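# Screw two red-taped housing corners tight with powered screwdriver

## Task

Take screws from the screw feeder and drive one into the hole at each of the two housing corners flagged with red tape, each until the motor halts on its own at the torque limit (a result shows stopped_at_torque=1). Do not turn or shift a screw once it is tight. The two unmarked holes must stay empty; any screw tip left in one fails the job. A screw that was pressed in rather than turned must be unscrewed completely and driven again. After the final screw, raise the screwdriver well clear above the screw heads, release, and move away.

## Robot and tools

Robot: one 7-joint arm (waist, shoulder, upper arm roll, elbow, forearm roll, wrist pitch, wrist roll) carrying a powered screwdriver instead of fingers: a hex key inside a thin vacuum sleeve that can hold a screw on the key. Joint ranges in rad: waist and both rolls -6.283 to 6.283, shoulder -2.250 to 2.250, elbow -2.580 to 2.580, wrist pitch -2.100 to 2.100. Load limits: 49.1 N m for waist, shoulder, upper arm roll and elbow; 30.9 N m for forearm roll, wrist pitch and wrist roll. A held screw's weight counts.

Frame: the scene frame has its origin on the table top under the arm base, +z up, and +y to the left when facing along +x. The base may be slightly tilted. The tool point is the tip of the hex key when unloaded; the key lies along the tool point's own +z axis and can be pushed back up to 12 mm. So a key pointing straight down has its tool +z along world -z. Reported positions grow less accurate at long reach.

execute_actions(actions): actions is a list of actions, run in order; an empty list only returns state and images. Each action is a list of at most 15 rows, one row per 1/30 s step; if fewer than 15 rows are given, the last row is repeated to fill the 0.5 s action. Each row is 10 numbers: x, y, z (metres, absolute target for the tool point in the scene frame), qw, qx, qy, qz (absolute target orientation, w first, scene frame), then spindle, torque_limit, sleeve_vacuum, each in [-1, 1]. Send the desired quaternion in every row rather than copying a possibly drifted reported one. Each step the target is clipped to 70 mm and 16 degrees from the measured pose; position is favoured over orientation. An action whose target lies over 0.6 m from the current tool point along any tool axis is refused; if the first action is refused or any is malformed, nothing runs.

Tool numbers: spindle +1 spins the key clockwise at 500 rpm (drives in), -1 counterclockwise at the same speed, with 0.5 s ramp-up. The value latches and the motor keeps running between calls and while you think, and the arm does not follow the screw then, so finish actions with spindle 0. torque_limit maps linearly from 0.3 N m at -1 to 1.2 N m at +1. sleeve_vacuum above 0.01 holds a screw; anything else releases it. torque_limit and sleeve_vacuum also latch.

Driving: place the tool point on the screw axis 2 mm below the top of the head and spin slowly, spindle between -0.2 and 0.2 (negative seats the key without advancing, positive also drives). As the screw turns, lower the arm 0.7 mm per turn. The motor halts at 95 % of the torque limit (head seated or thread jammed) and stopped_at_torque reads 1; it will not restart on a positive value until spindle has been 0 or negative for 0.5 s straight. Loosening does not halt by itself; if turns does not decrease, raise torque_limit.

move(target, speed, blocking): target is one 10-number row as above, an absolute pose plus tool values applied at the start. The tool point follows a straight path there, 0.5 to 10 s long (cut off at 10 s). speed is m/s, 0.002 to 0.5, default 0.25; rotation limited to twice that in rad/s. It does not avoid obstacles and may overshoot speed, especially near full arm extension. Faster contact hits harder; targets deeper past contact press harder. blocking=false returns after 0.5 s while motion continues; then use wait or stop before any new motion. The result adds a move: line with the ending (done, off_target, moving, held, fault), limits (paced = pose clipped; held = some steps blocked, after which motion may jump) and distance from target.

wait(seconds): 0 to 10, holds the last command and returns early if a move ends. stop(): brakes a running move; needs room; tool keeps running. zoom_image(camera, region): camera is cam_head_left, cam_head_right, cam_high, cam_low or cam_wrist; region [x0, y0, x1, y1] in pixels, top-left origin, at most 504x504. All images are 672x504. Calibration gives K, distortion and T_world_to_cam per camera; real cameras may be off by a couple of degrees and millimetres; the wrist pose is computed from joint readings. finished_scene(scene): ends the current scene by its number, irreversibly, and reports success.

Result lines: the state line with end_effector_position and end_effector_quat_wxyz; Hand target (pose the controller currently drives toward); pose unreachable (clearance check altered or blocked the command; the base mount counts as arm); joint positions and torques (with offsets and noise); spindle info including turns (cumulative, positive clockwise), stopped_at_torque, screw_detected (1 when sleeve_vacuum_kpa exceeds 30, i.e. a head seals the sleeve); MOTOR HOT from 60 °C and OVER-TEMPERATURE FAULT at 75 °C when the arm sags; TORQUE FAULT when a joint hits its load limit, which freezes the arm 10 s and drops the rest of the call.

Avoid: knocking or placing anything off the table, drops, slams, hard hits and strong pushes, pressing screws in instead of turning, leaving a tip in an unmarked hole, touching a tightened screw, leaving the motor spinning, and holding loads long (heat). Loose items may be nudged occasionally by outside pushes. The simulation runs while you compose replies.

Each tool is called in YAML: its name, and indented under it one key for each argument.

## Session

execute_actions:
  actions: []

Scene clock: 0.00 s.
end_effector_position=(+0.4011, +0.0887, +0.4213) sleeve_vacuum_kpa=0 screw_detected=0 stopped_at_torque=0 turns=0.00 end_effector_quat_wxyz=(-0.050, +0.661, +0.747, +0.037)
Joint positions: [-0.052  0.218 -0.001  1.3    0.002  1.623  1.512]
Joint velocities: [-0.001  0.     0.     0.    -0.     0.     0.001]
Joint torques (N m, as the joint torque sensors report them, + toward a larger angle): no reading
Hand target: +0.401, +0.089, +0.421; -0.050, +0.661, +0.747, +0.037

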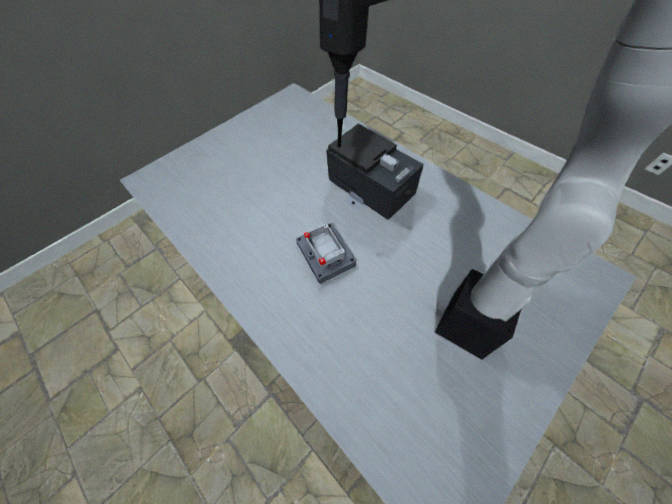

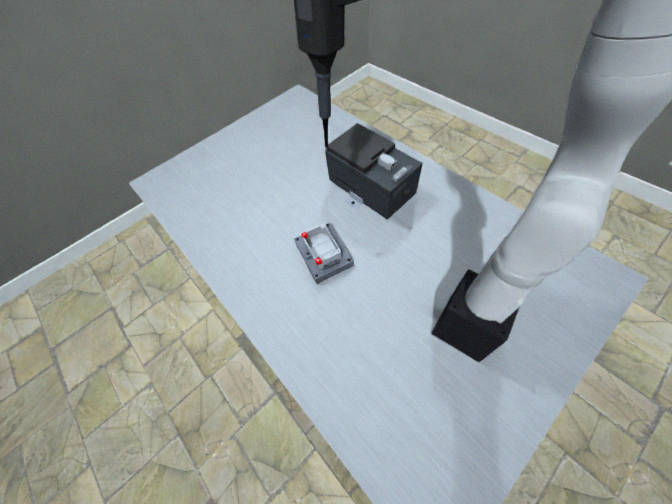

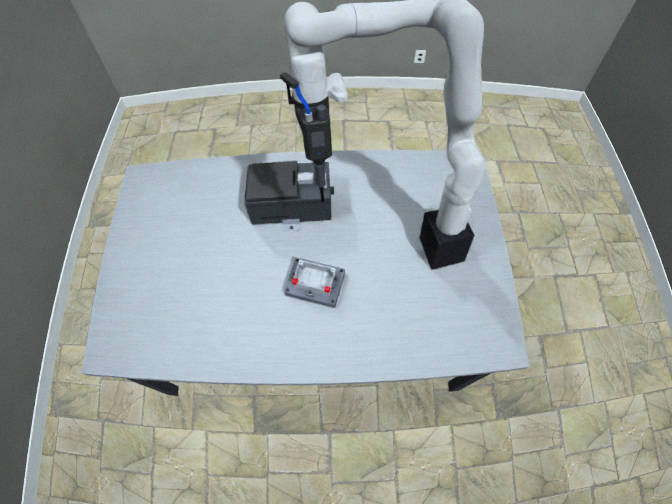

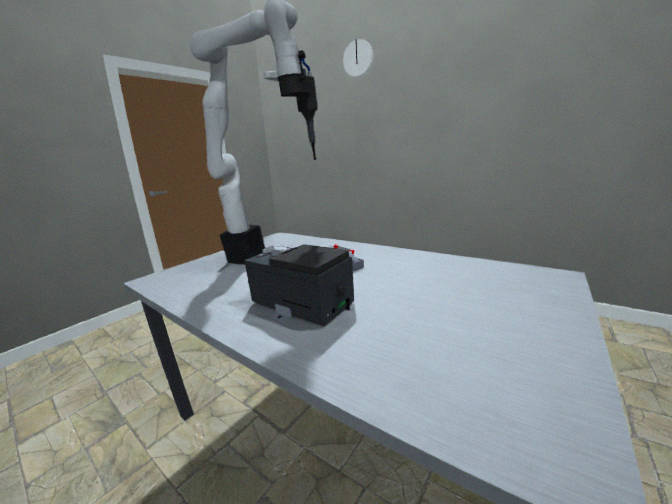

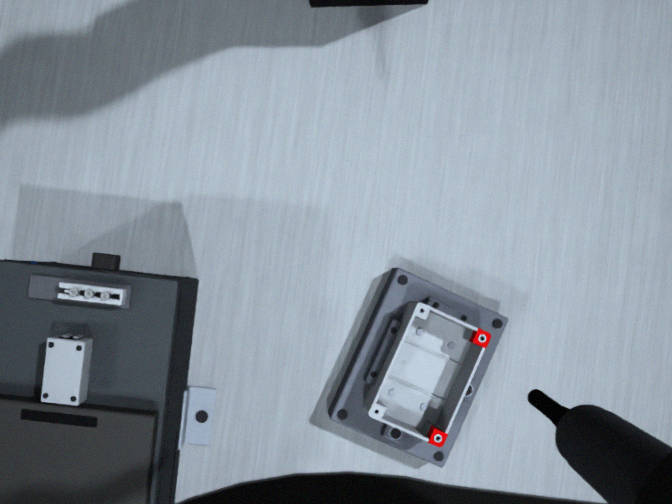

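move:
  target: [0.41,-0.18,0.2,0,0.7071,0.7071,0,0,0,0]

zoom_image:
  camera: "cam_wrist"
  region: [372,204,672,504]

zoom_image:
  camera: "cam_head_left"
  region: [320,100,460,220]

Scene clock: 3.10 s.
end_effector_position=(+0.4094, -0.1792, +0.2005) sleeve_vacuum_kpa=0 screw_detected=0 stopped_at_torque=0 turns=0.00 end_effector_quat_wxyz=(-0.000, +0.706, +0.708, +0.000)
Joint positions: [0.385 0.391 0.193 1.658 0.033 1.023 1.989]
Joint velocities: [ 0.004  0.007  0.006  0.001 -0.002  0.     0.003]
Joint torques (N m, as the joint torque sensors report them, + toward a larger angle): [ -2.03 -18.78  -0.23  -9.1   -0.49   0.42   0.21]
Hand target: +0.409, -0.180, +0.200; -0.001, +0.707, +0.707, +0.000
Off the commanded pose: 0.001 m, 0 deg.
move: done
camera_calibration (this result's frames):
cam_wrist: T_world_to_cam=[[-0.0164942, 0.997668, -0.0662249, 0.29719], [0.999747, 0.0154434, -0.0163477, -0.345745], [-0.0152869, -0.0664778, -0.997671, 0.462138], [0, 0, 0, 1]] pos_world=[0.357624, -0.260436, 0.47509]

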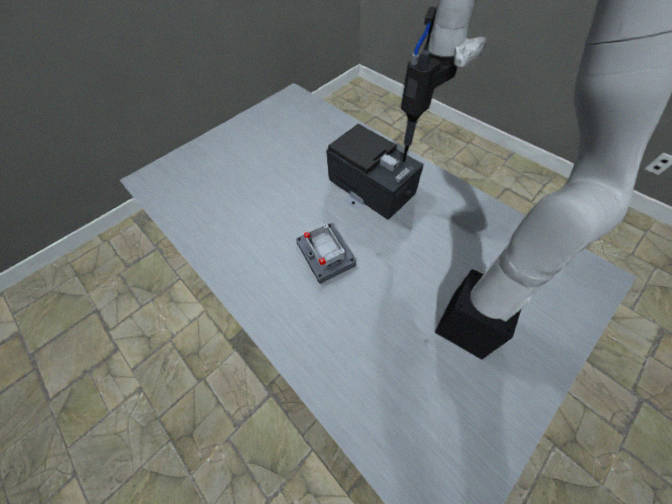

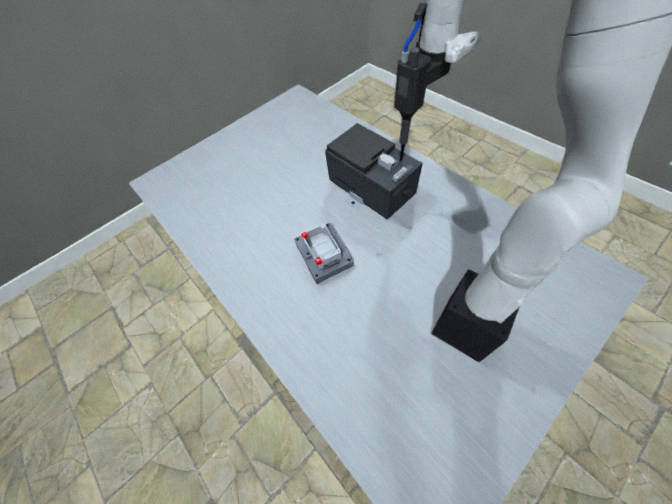

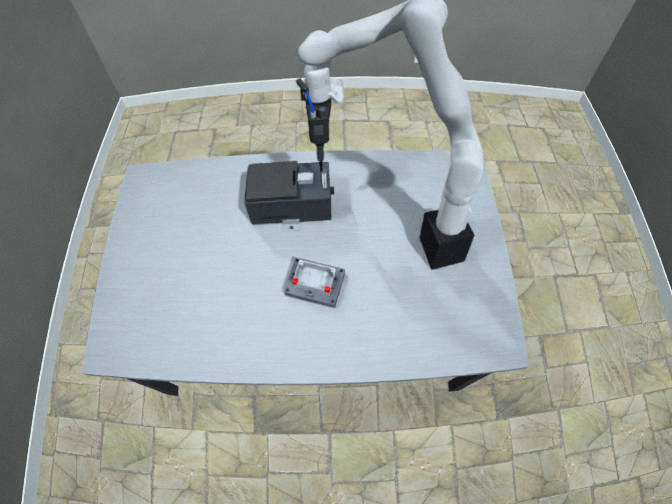

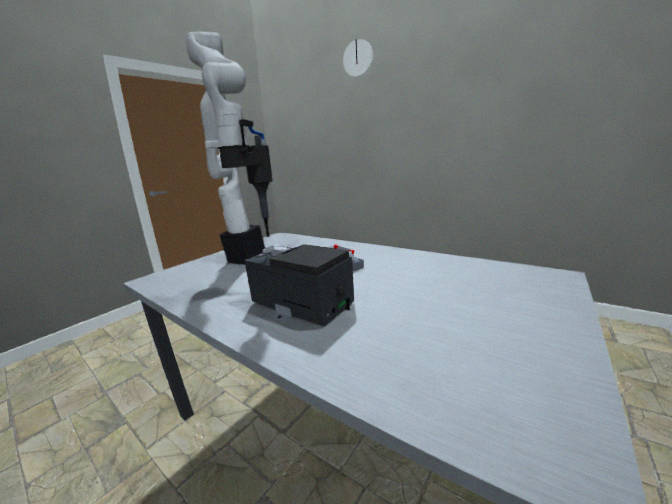

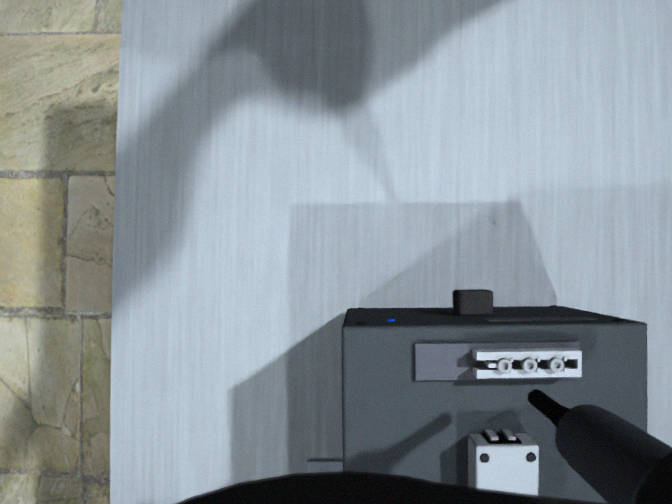

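Region (372, 204, 672, 504) of cam_wrist's 672x504 image, scaled by 1.680.

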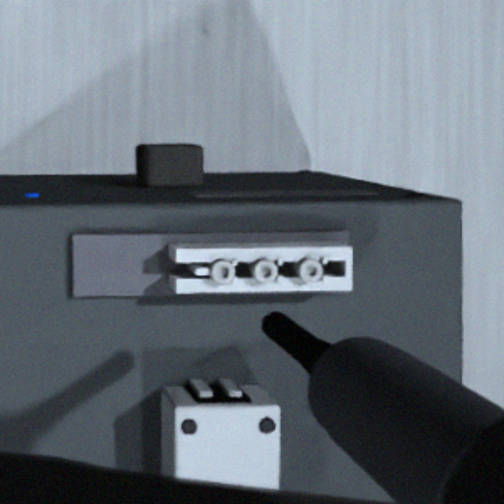

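Region (320, 100, 460, 220) of cam_head_left's 672x504 image, scaled by 3.600, with more detail than that image has; it fills the top 432 rows of this view, and the rest is white.

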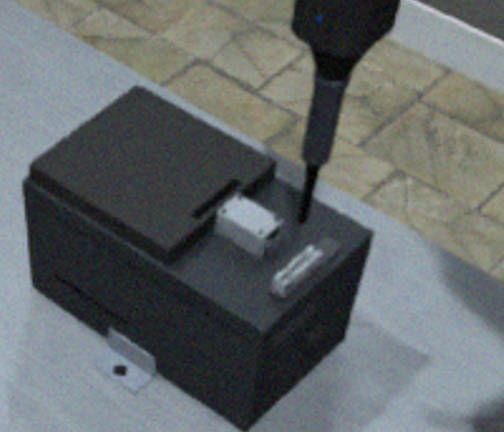

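move:
  target: [0.404,-0.18,0.172,0,0.7071,0.7071,0,0,0,0]
  speed: 0.05

zoom_image:
  camera: "cam_wrist"
  region: [450,320,650,470]

zoom_image:
  camera: "cam_head_left"
  region: [370,140,430,190]

Scene clock: 4.50 s.
end_effector_position=(+0.4041, -0.1799, +0.1720) sleeve_vacuum_kpa=0 screw_detected=0 stopped_at_torque=0 turns=0.00 end_effector_quat_wxyz=(+0.000, +0.707, +0.707, +0.000)
Joint positions: [0.398 0.419 0.191 1.717 0.029 0.935 1.997]
Joint velocities: [ 0.002  0.001  0.     0.001 -0.    -0.001  0.001]
Joint torques (N m, as the joint torque sensors report them, + toward a larger angle): [ -1.64 -18.5   -0.31  -8.6   -0.57   0.4    0.1 ]
Hand target: +0.404, -0.180, +0.172; -0.000, +0.707, +0.707, +0.000
Off the commanded pose: 0.000 m, 0 deg.
move: done
camera_calibration (this result's frames):
cam_wrist: T_world_to_cam=[[-0.0149422, 0.997653, -0.0668225, 0.295366], [0.99977, 0.0138781, -0.0163607, -0.341147], [-0.015395, -0.0670515, -0.997631, 0.433506], [0, 0, 0, 1]] pos_world=[0.352156, -0.260871, 0.446635]

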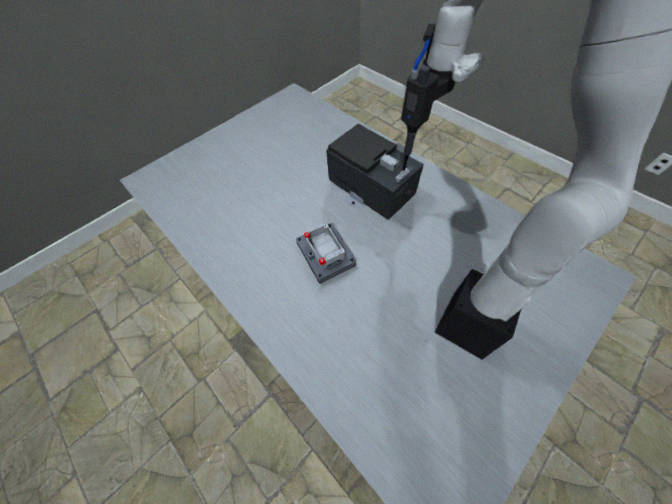

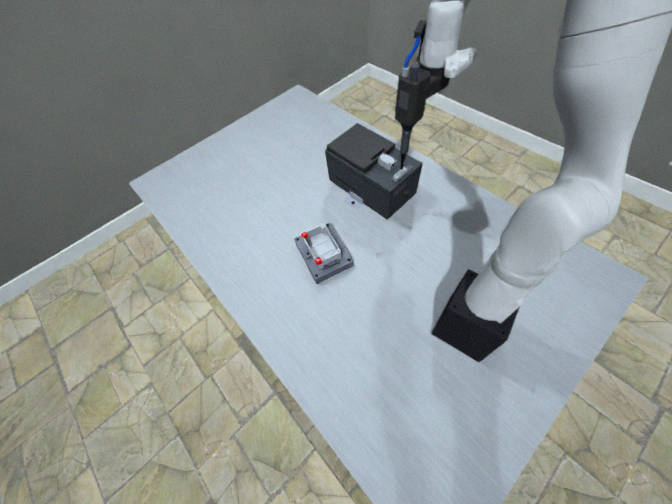

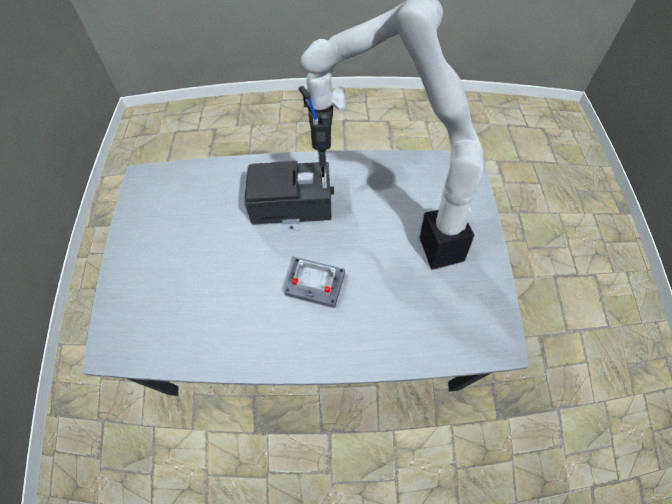

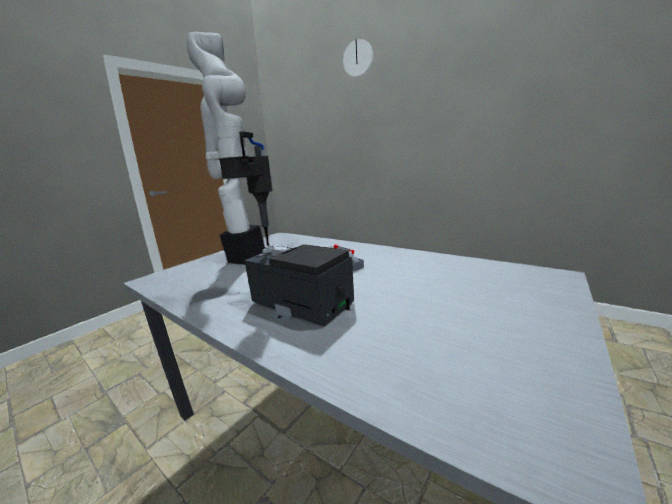

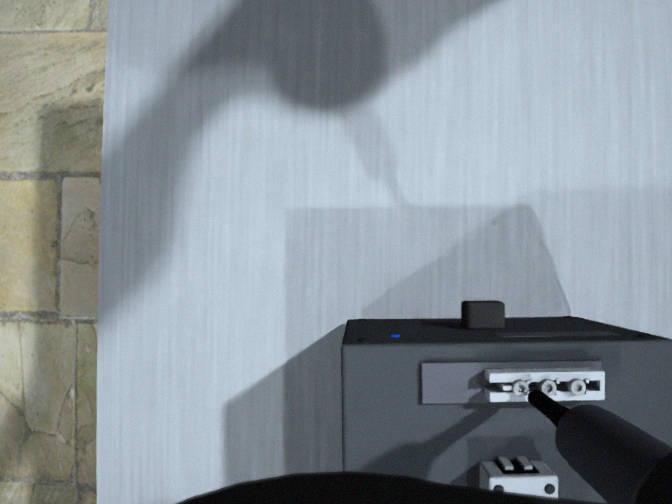

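Region (450, 320, 650, 470) of cam_wrist's 672x504 image, scaled by 2.520; it fills the top 378 rows of this view, and the rest is white.

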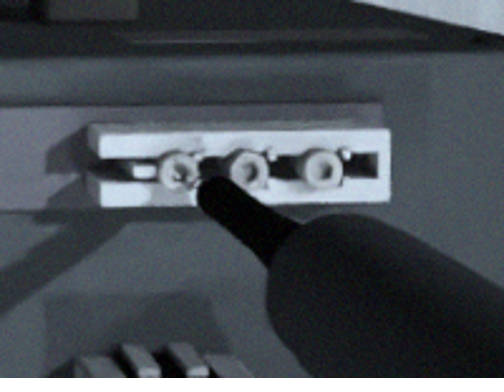

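Region (370, 140, 430, 190) of cam_head_left's 672x504 image, scaled by 8.400, with more detail than that image has.

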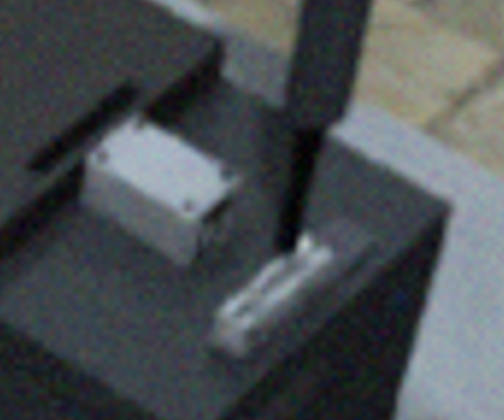

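move:
  target: [0.404,-0.18,0.162,0,0.7071,0.7071,0,0,0,0]
  speed: 0.02

zoom_image:
  camera: "cam_wrist"
  region: [490,360,590,435]

Scene clock: 7.07 s.
end_effector_position=(+0.4049, -0.1801, +0.1634) sleeve_vacuum_kpa=0 screw_detected=0 stopped_at_torque=0 turns=0.00 end_effector_quat_wxyz=(+0.001, +0.707, +0.707, +0.001)
Joint positions: [0.402 0.431 0.19  1.729 0.027 0.908 1.999]
Joint velocities: [-0.001 -0.001  0.     0.    -0.001 -0.     0.001]
Joint torques (N m, as the joint torque sensors report them, + toward a larger angle): [ -1.56 -16.5   -0.07  -7.65  -0.26  -0.1    0.04]
Hand target: +0.404, -0.180, +0.162; -0.000, +0.707, +0.707, +0.000
Off the commanded pose: 0.002 m, 0 deg.
move: done
camera_calibration (this result's frames):
cam_wrist: T_world_to_cam=[[-0.0144662, 0.997627, -0.0673195, 0.294885], [0.999813, 0.0135663, -0.0138065, -0.342559], [-0.0128605, -0.0675066, -0.997636, 0.423816], [0, 0, 0, 1]] pos_world=[0.352211, -0.260927, 0.437936]

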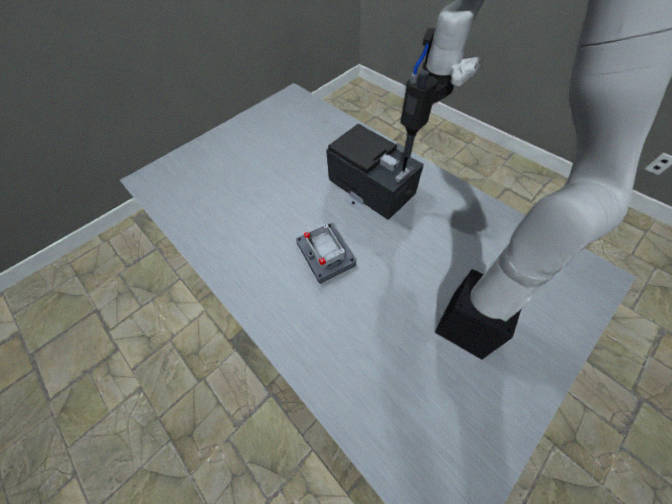

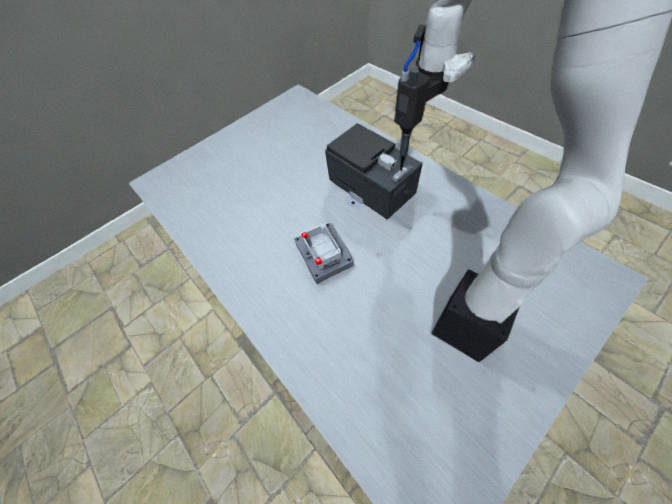

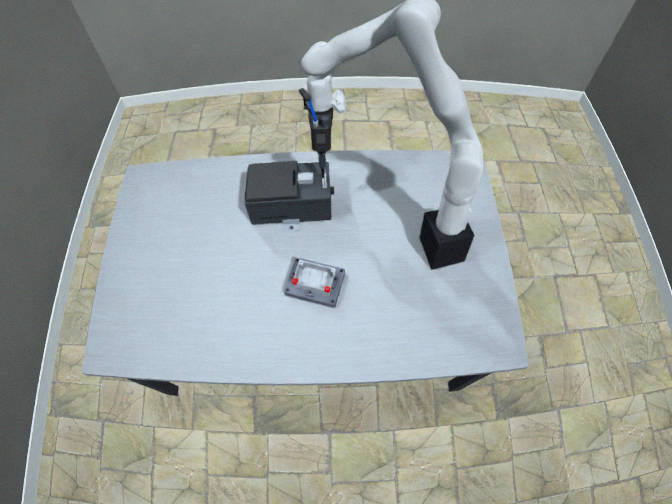

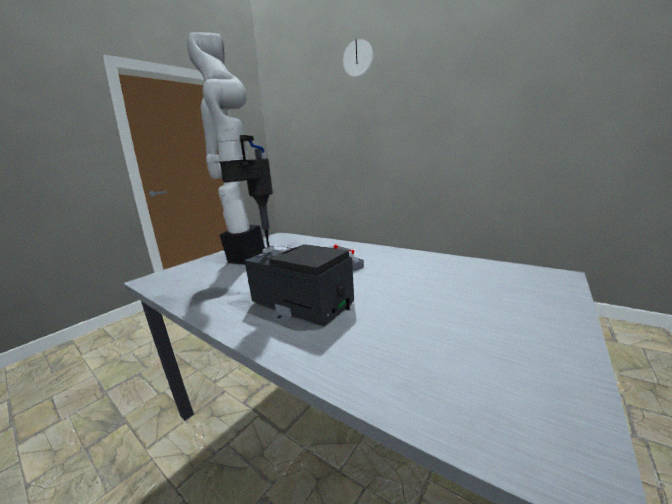

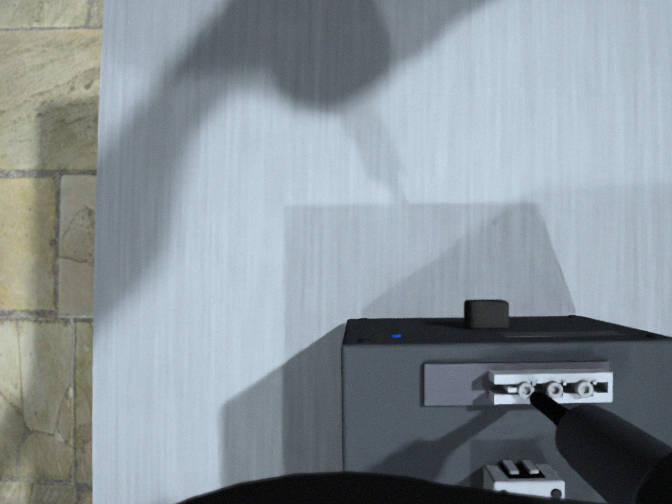

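Region (490, 360, 590, 435) of cam_wrist's 672x504 image, scaled by 5.040; it fills the top 378 rows of this view, and the rest is white.

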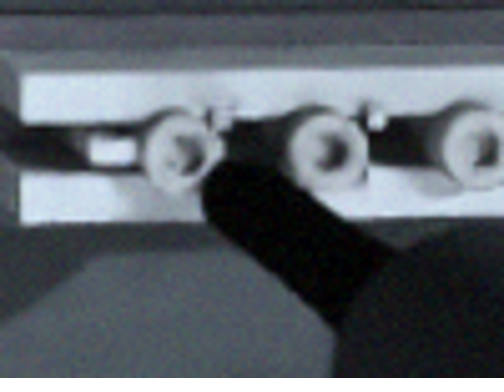

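move:
  target: [0.404,-0.18,0.176,0,0.7071,0.7071,0,0,0,0]
  speed: 0.03

move:
  target: [0.4,-0.1845,0.175,0,0.7071,0.7071,0,0,0,0]
  speed: 0.02

zoom_image:
  camera: "cam_wrist"
  region: [490,360,590,435]

zoom_image:
  camera: "cam_low"
  region: [250,225,300,260]

Scene clock: 8.83 s.
end_effector_position=(+0.4039, -0.1800, +0.1759) sleeve_vacuum_kpa=0 screw_detected=0 stopped_at_torque=0 turns=0.00 end_effector_quat_wxyz=(-0.000, +0.707, +0.707, -0.000)
Joint positions: [0.397 0.414 0.192 1.711 0.03  0.947 1.996]
Joint velocities: [-0.001 -0.001 -0.001 -0.001  0.     0.    -0.   ]
Joint torques (N m, as the joint torque sensors report them, + toward a larger angle): [ -1.64 -18.4    0.09  -8.55  -0.55   0.33  -0.03]
Hand target: +0.404, -0.180, +0.176; +0.000, +0.707, +0.707, -0.000
Off the commanded pose: 0.000 m, 0 deg.
move: done
camera_calibration (this result's frames):
cam_wrist: T_world_to_cam=[[-0.0145761, 0.99765, -0.0669503, 0.29562], [0.999771, 0.0134907, -0.0166351, -0.34094], [-0.0156928, -0.0671774, -0.997618, 0.437484], [0, 0, 0, 1]] pos_world=[0.352036, -0.260936, 0.450562]

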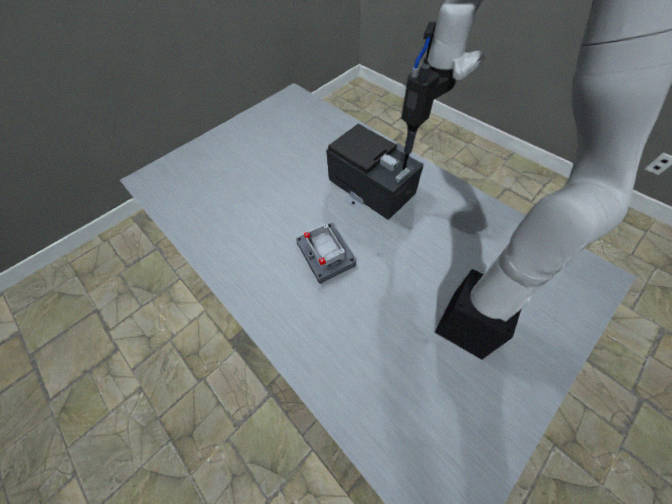

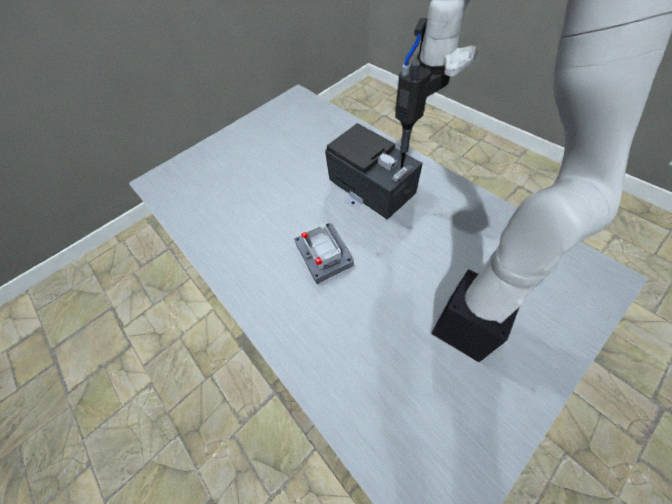

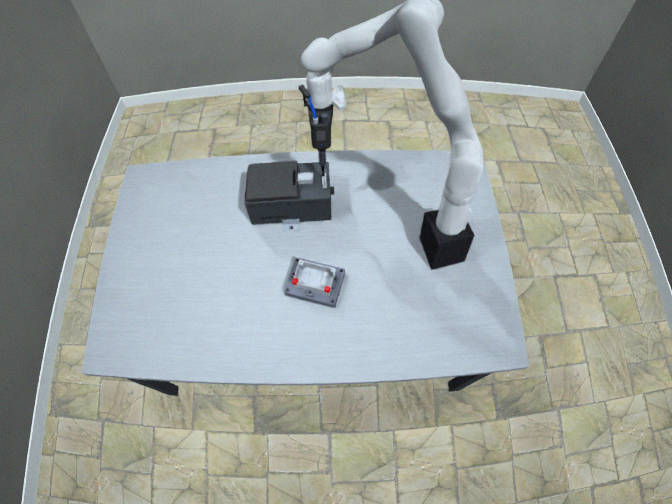

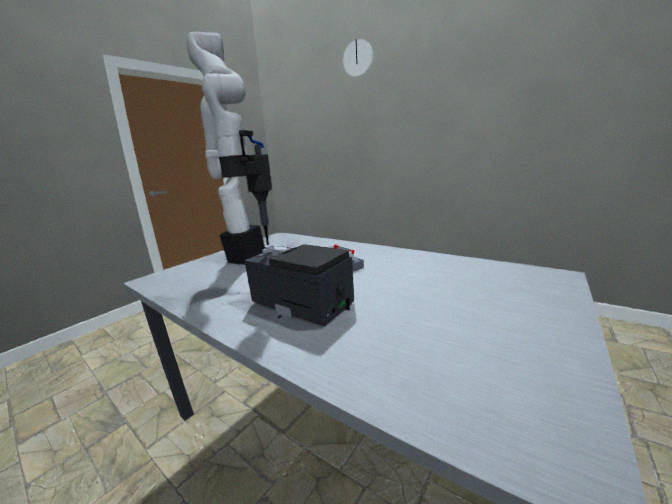

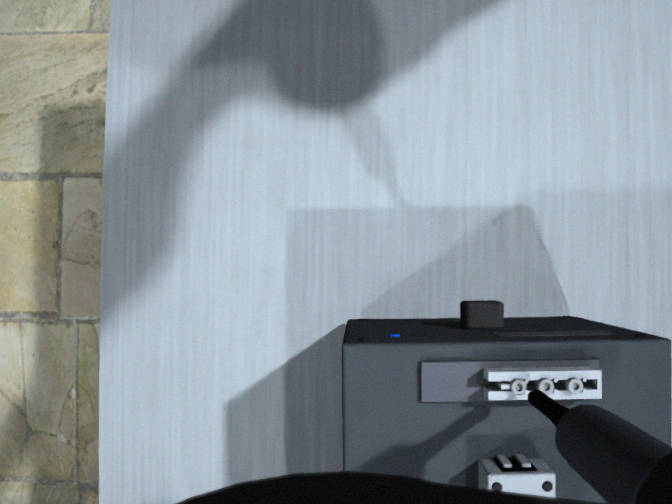

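Scene clock: 9.53 s.
end_effector_position=(+0.4000, -0.1844, +0.1750) sleeve_vacuum_kpa=0 screw_detected=0 stopped_at_torque=0 turns=0.00 end_effector_quat_wxyz=(-0.000, +0.707, +0.707, -0.000)
Joint positions: [0.409 0.411 0.193 1.717 0.029 0.942 2.01 ]
Joint velocities: [ 0.001 -0.     0.    -0.002 -0.    -0.     0.001]
Joint torques (N m, as the joint torque sensors report them, + toward a larger angle): [ -1.67 -18.33   0.19  -8.42  -0.64   0.38   0.16]
Hand target: +0.400, -0.184, +0.175; -0.000, +0.707, +0.707, -0.000
Off the commanded pose: 0.000 m, 0 deg.
move: done
camera_calibration (this result's frames):
cam_wrist: T_world_to_cam=[[-0.014832, 0.99765, -0.0668964, 0.299974], [0.999769, 0.013755, -0.0165313, -0.336935], [-0.0155723, -0.0671261, -0.997623, 0.436139], [0, 0, 0, 1]] pos_world=[0.348098, -0.265358, 0.449599]

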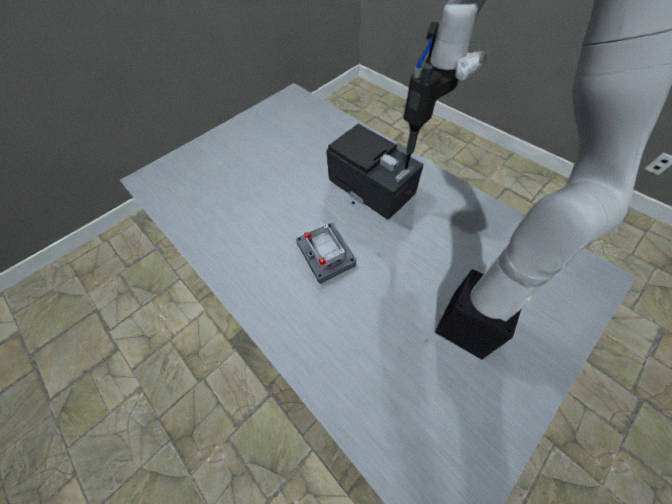

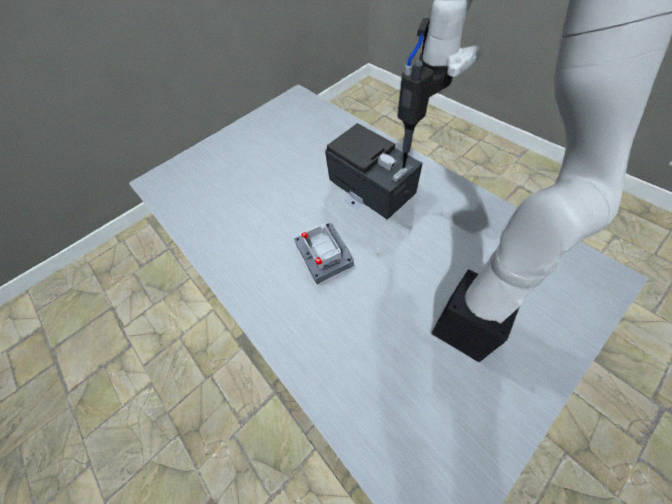

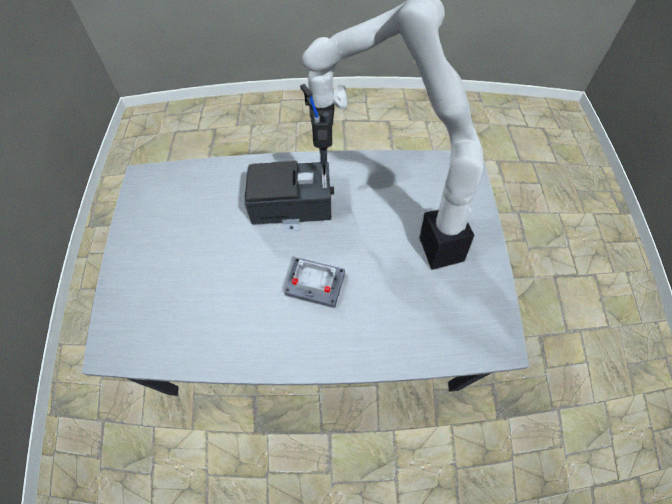

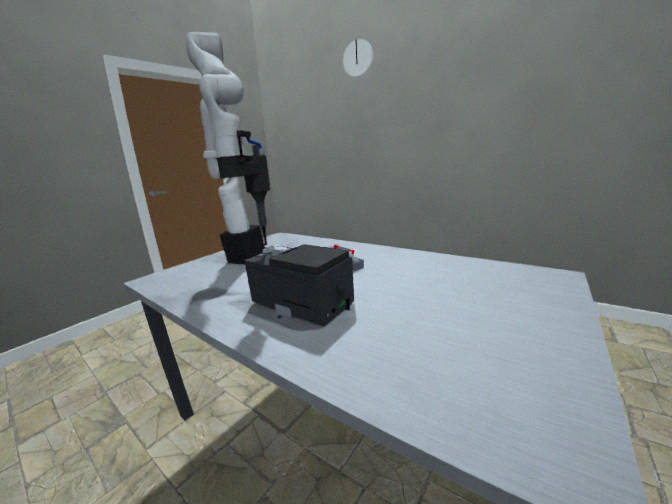

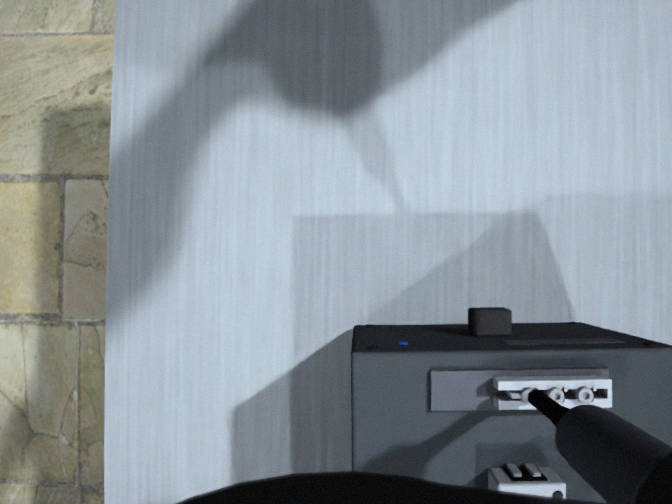

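Region (490, 360, 590, 435) of cam_wrist's 672x504 image, scaled by 5.040; it fills the top 378 rows of this view, and the rest is white.

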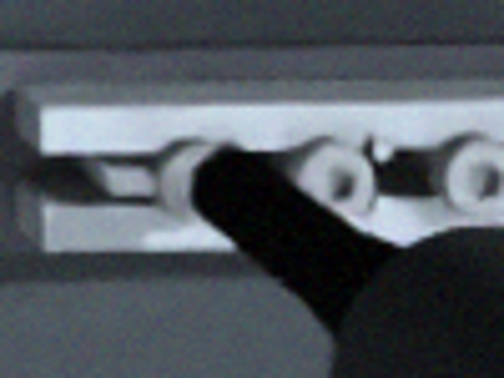

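Region (250, 225, 300, 260) of cam_low's 672x504 image, scaled by 10.080, with more detail than that image has; it fills the top 353 rows of this view, and the rest is white.

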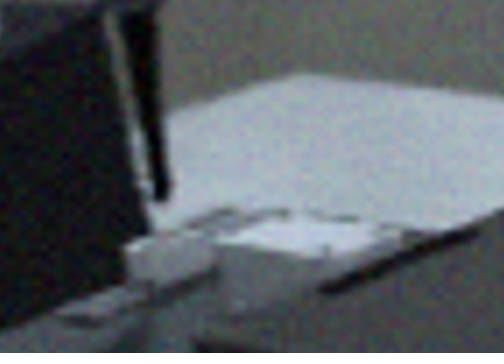

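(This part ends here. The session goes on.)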